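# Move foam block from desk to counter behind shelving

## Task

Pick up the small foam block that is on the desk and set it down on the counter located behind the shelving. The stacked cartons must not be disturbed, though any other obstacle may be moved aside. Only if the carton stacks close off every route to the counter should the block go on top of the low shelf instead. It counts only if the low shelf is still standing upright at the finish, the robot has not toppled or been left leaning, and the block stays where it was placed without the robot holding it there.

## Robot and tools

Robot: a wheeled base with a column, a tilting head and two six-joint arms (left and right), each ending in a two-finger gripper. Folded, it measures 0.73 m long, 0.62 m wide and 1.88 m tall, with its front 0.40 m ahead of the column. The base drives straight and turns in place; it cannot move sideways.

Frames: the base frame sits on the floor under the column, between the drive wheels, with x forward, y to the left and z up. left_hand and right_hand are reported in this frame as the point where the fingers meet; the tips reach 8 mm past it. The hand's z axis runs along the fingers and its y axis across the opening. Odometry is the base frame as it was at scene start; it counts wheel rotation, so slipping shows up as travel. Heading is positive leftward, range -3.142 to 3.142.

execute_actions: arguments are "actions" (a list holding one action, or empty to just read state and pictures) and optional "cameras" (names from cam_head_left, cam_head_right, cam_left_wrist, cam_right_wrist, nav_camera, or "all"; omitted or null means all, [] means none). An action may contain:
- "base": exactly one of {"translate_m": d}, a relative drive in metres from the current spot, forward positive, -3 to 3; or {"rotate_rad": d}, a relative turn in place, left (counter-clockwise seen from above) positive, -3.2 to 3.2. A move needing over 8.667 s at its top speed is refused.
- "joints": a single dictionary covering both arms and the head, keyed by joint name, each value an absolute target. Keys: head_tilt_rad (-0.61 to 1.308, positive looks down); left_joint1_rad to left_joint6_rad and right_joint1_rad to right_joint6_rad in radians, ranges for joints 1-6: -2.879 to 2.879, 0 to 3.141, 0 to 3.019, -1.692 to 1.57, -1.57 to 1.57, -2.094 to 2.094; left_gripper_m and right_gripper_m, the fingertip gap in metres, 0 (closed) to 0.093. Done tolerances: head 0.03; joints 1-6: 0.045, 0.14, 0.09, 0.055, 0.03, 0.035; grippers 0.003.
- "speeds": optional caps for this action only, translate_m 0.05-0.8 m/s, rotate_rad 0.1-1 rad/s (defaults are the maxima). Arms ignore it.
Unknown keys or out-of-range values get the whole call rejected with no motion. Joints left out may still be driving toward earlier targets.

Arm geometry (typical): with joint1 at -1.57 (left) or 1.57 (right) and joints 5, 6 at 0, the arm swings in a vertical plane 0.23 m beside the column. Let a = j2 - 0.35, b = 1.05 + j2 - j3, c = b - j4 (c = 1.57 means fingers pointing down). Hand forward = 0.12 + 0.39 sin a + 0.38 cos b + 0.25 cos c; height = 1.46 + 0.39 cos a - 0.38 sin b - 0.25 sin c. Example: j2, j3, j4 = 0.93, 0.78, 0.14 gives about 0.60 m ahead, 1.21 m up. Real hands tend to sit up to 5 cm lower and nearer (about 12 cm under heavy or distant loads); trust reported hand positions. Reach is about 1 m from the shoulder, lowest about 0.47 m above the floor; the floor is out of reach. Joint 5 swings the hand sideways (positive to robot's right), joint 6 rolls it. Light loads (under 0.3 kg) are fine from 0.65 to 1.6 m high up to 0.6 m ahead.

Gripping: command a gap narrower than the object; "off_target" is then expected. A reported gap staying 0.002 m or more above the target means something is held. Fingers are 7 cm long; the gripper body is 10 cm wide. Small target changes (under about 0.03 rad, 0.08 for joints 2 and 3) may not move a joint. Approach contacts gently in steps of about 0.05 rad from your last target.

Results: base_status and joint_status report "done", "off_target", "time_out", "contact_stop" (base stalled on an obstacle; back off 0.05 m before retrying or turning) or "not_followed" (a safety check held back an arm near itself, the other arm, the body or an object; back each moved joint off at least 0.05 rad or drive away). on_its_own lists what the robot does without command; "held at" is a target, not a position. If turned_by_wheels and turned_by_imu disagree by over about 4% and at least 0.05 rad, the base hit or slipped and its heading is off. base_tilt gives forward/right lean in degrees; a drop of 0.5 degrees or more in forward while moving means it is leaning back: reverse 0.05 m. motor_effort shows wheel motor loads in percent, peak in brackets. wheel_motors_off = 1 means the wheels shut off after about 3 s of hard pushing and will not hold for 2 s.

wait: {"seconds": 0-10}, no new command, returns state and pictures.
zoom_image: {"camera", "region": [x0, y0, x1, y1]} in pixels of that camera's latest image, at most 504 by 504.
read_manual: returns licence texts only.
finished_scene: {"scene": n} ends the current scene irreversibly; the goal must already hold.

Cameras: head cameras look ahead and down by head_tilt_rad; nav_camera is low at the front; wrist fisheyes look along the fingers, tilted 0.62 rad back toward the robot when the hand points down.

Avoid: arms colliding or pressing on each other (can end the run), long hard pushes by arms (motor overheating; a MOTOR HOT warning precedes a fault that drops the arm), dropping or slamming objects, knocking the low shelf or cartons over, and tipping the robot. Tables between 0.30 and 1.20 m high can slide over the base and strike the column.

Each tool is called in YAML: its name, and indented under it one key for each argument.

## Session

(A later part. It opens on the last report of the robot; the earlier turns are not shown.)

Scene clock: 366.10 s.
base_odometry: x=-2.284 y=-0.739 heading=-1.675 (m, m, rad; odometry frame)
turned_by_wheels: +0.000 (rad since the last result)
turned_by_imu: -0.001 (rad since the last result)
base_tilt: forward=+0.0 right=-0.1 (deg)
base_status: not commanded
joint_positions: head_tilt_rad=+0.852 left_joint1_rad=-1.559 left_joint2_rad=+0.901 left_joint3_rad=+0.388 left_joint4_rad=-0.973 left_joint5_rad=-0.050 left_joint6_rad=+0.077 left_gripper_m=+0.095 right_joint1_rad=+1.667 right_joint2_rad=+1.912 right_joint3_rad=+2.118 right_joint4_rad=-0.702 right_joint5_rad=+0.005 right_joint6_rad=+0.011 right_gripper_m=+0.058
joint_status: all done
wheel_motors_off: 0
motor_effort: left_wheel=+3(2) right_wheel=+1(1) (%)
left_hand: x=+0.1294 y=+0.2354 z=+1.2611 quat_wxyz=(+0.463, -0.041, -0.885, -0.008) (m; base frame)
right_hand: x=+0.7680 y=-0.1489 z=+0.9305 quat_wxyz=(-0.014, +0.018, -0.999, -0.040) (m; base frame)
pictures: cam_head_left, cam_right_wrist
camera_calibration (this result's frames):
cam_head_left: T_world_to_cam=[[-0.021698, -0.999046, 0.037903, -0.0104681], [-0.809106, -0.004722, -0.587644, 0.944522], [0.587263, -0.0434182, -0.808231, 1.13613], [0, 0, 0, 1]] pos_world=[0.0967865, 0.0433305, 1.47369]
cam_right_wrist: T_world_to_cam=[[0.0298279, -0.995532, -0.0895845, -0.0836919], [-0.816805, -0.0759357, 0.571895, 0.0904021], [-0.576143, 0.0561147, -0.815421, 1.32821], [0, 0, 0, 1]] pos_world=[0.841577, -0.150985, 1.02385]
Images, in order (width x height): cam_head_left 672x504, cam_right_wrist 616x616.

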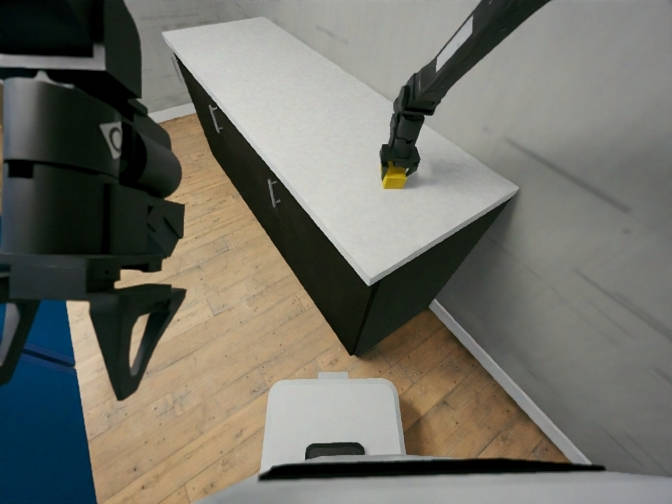

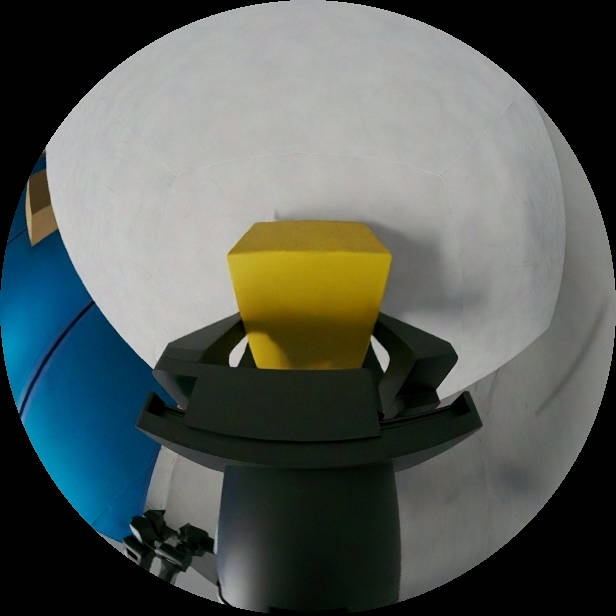

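execute_actions:
  actions:
    - {"joints":{"right_joint2_rad":1.912,"right_joint4_rad":-0.702,"right_gripper_m":0.093}}
  cameras: ["cam_head_left","cam_right_wrist"]

execute_actions:
  actions:
    - {"joints":{"right_joint2_rad":1.70,"right_joint3_rad":2.05,"right_joint4_rad":-0.85}}
  cameras: ["cam_head_left","cam_right_wrist"]

Scene clock: 373.80 s.
base_odometry: x=-2.284 y=-0.739 heading=-1.675 (m, m, rad; odometry frame)
turned_by_wheels: +0.000 (rad since the last result)
turned_by_imu: -0.001 (rad since the last result)
base_tilt: forward=+0.0 right=-0.1 (deg)
base_status: not commanded
joint_positions: head_tilt_rad=+0.852 left_joint1_rad=-1.559 left_joint2_rad=+0.901 left_joint3_rad=+0.388 left_joint4_rad=-0.973 left_joint5_rad=-0.050 left_joint6_rad=+0.077 left_gripper_m=+0.095 right_joint1_rad=+1.667 right_joint2_rad=+1.910 right_joint3_rad=+2.119 right_joint4_rad=-0.705 right_joint5_rad=+0.004 right_joint6_rad=+0.011 right_gripper_m=+0.093
joint_status: all done
wheel_motors_off: 0
motor_effort: left_wheel=+2(1) right_wheel=+0(1) (%)
left_hand: x=+0.1294 y=+0.2354 z=+1.2611 quat_wxyz=(+0.463, -0.041, -0.885, -0.008) (m; base frame)
right_hand: x=+0.7688 y=-0.1488 z=+0.9323 quat_wxyz=(-0.013, +0.018, -0.999, -0.040) (m; base frame)
pictures: cam_head_left, cam_right_wrist
camera_calibration (this result's frames):
cam_head_left: T_world_to_cam=[[-0.021698, -0.999046, 0.037903, -0.0104681], [-0.809106, -0.004722, -0.587644, 0.944522], [0.587263, -0.0434182, -0.808231, 1.13613], [0, 0, 0, 1]] pos_world=[0.0967865, 0.0433305, 1.47369]
cam_right_wrist: T_world_to_cam=[[0.030235, -0.995419, -0.0907062, -0.0827205], [-0.816541, -0.076937, 0.572138, 0.0894151], [-0.576495, 0.0567667, -0.815126, 1.33022], [0, 0, 0, 1]] pos_world=[0.842378, -0.150974, 1.02564]
Images, in order (width x height): cam_head_left 672x504, cam_right_wrist 616x616.

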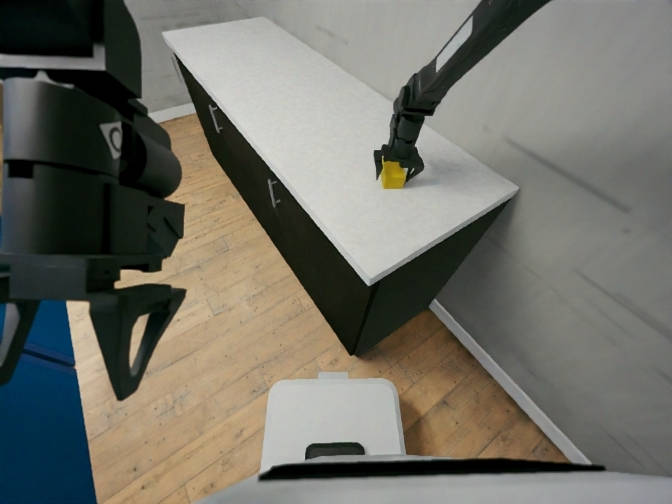

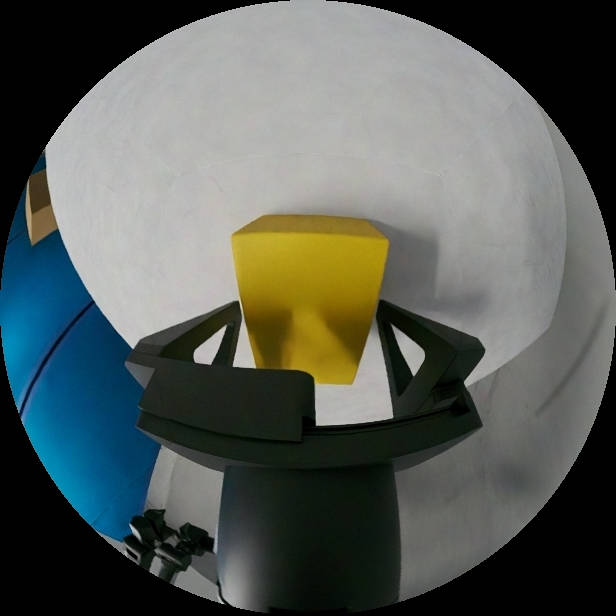

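Scene clock: 375.07 s.
base_odometry: x=-2.284 y=-0.739 heading=-1.675 (m, m, rad; odometry frame)
turned_by_wheels: +0.000 (rad since the last result)
turned_by_imu: +0.000 (rad since the last result)
base_tilt: forward=+0.0 right=-0.1 (deg)
base_status: not commanded
joint_positions: head_tilt_rad=+0.852 left_joint1_rad=-1.559 left_joint2_rad=+0.901 left_joint3_rad=+0.388 left_joint4_rad=-0.973 left_joint5_rad=-0.050 left_joint6_rad=+0.077 left_gripper_m=+0.095 right_joint1_rad=+1.667 right_joint2_rad=+1.681 right_joint3_rad=+2.037 right_joint4_rad=-0.841 right_joint5_rad=+0.004 right_joint6_rad=+0.011 right_gripper_m=+0.093
joint_status: all done
wheel_motors_off: 0
motor_effort: left_wheel=+0(1) right_wheel=-1(1) (%)
left_hand: x=+0.1294 y=+0.2354 z=+1.2611 quat_wxyz=(+0.463, -0.041, -0.885, -0.008) (m; base frame)
right_hand: x=+0.8003 y=-0.1580 z=+1.0600 quat_wxyz=(-0.019, +0.018, -0.999, -0.040) (m; base frame)
pictures: cam_head_left, cam_right_wrist
camera_calibration (this result's frames):
cam_head_left: T_world_to_cam=[[-0.021698, -0.999046, 0.037903, -0.0104681], [-0.809106, -0.004722, -0.587644, 0.944522], [0.587263, -0.0434182, -0.808231, 1.13613], [0, 0, 0, 1]] pos_world=[0.0967865, 0.0433305, 1.47369]
cam_right_wrist: T_world_to_cam=[[0.0303206, -0.995397, -0.0909175, -0.08108], [-0.823294, -0.0764506, 0.562443, 0.0570695], [-0.566805, 0.0577982, -0.821822, 1.45251], [0, 0, 0, 1]] pos_world=[0.87273, -0.160296, 1.15423]
Images, in order (width x height): cam_head_left 672x504, cam_right_wrist 616x616.

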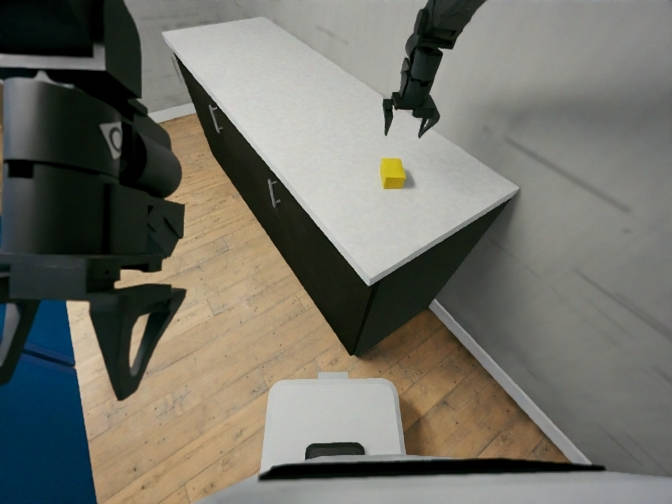

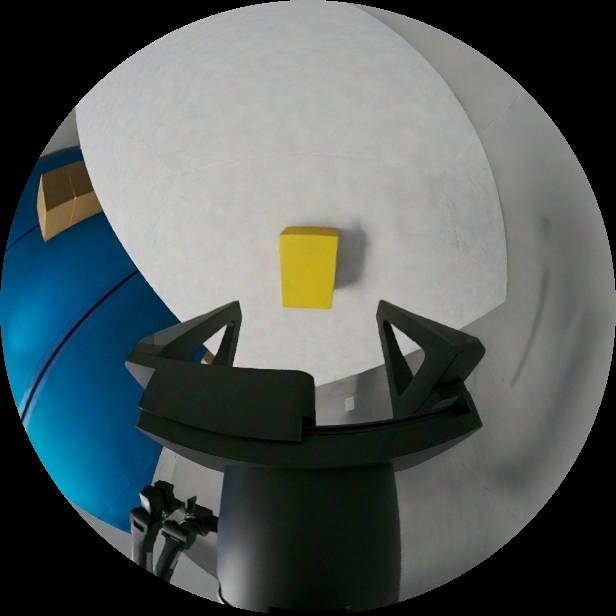

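The block is resting flat on the counter and the hand is clear of it, so I'm ending the scene.

finished_scene:
  scene: 2

The scene is finished: the task was done.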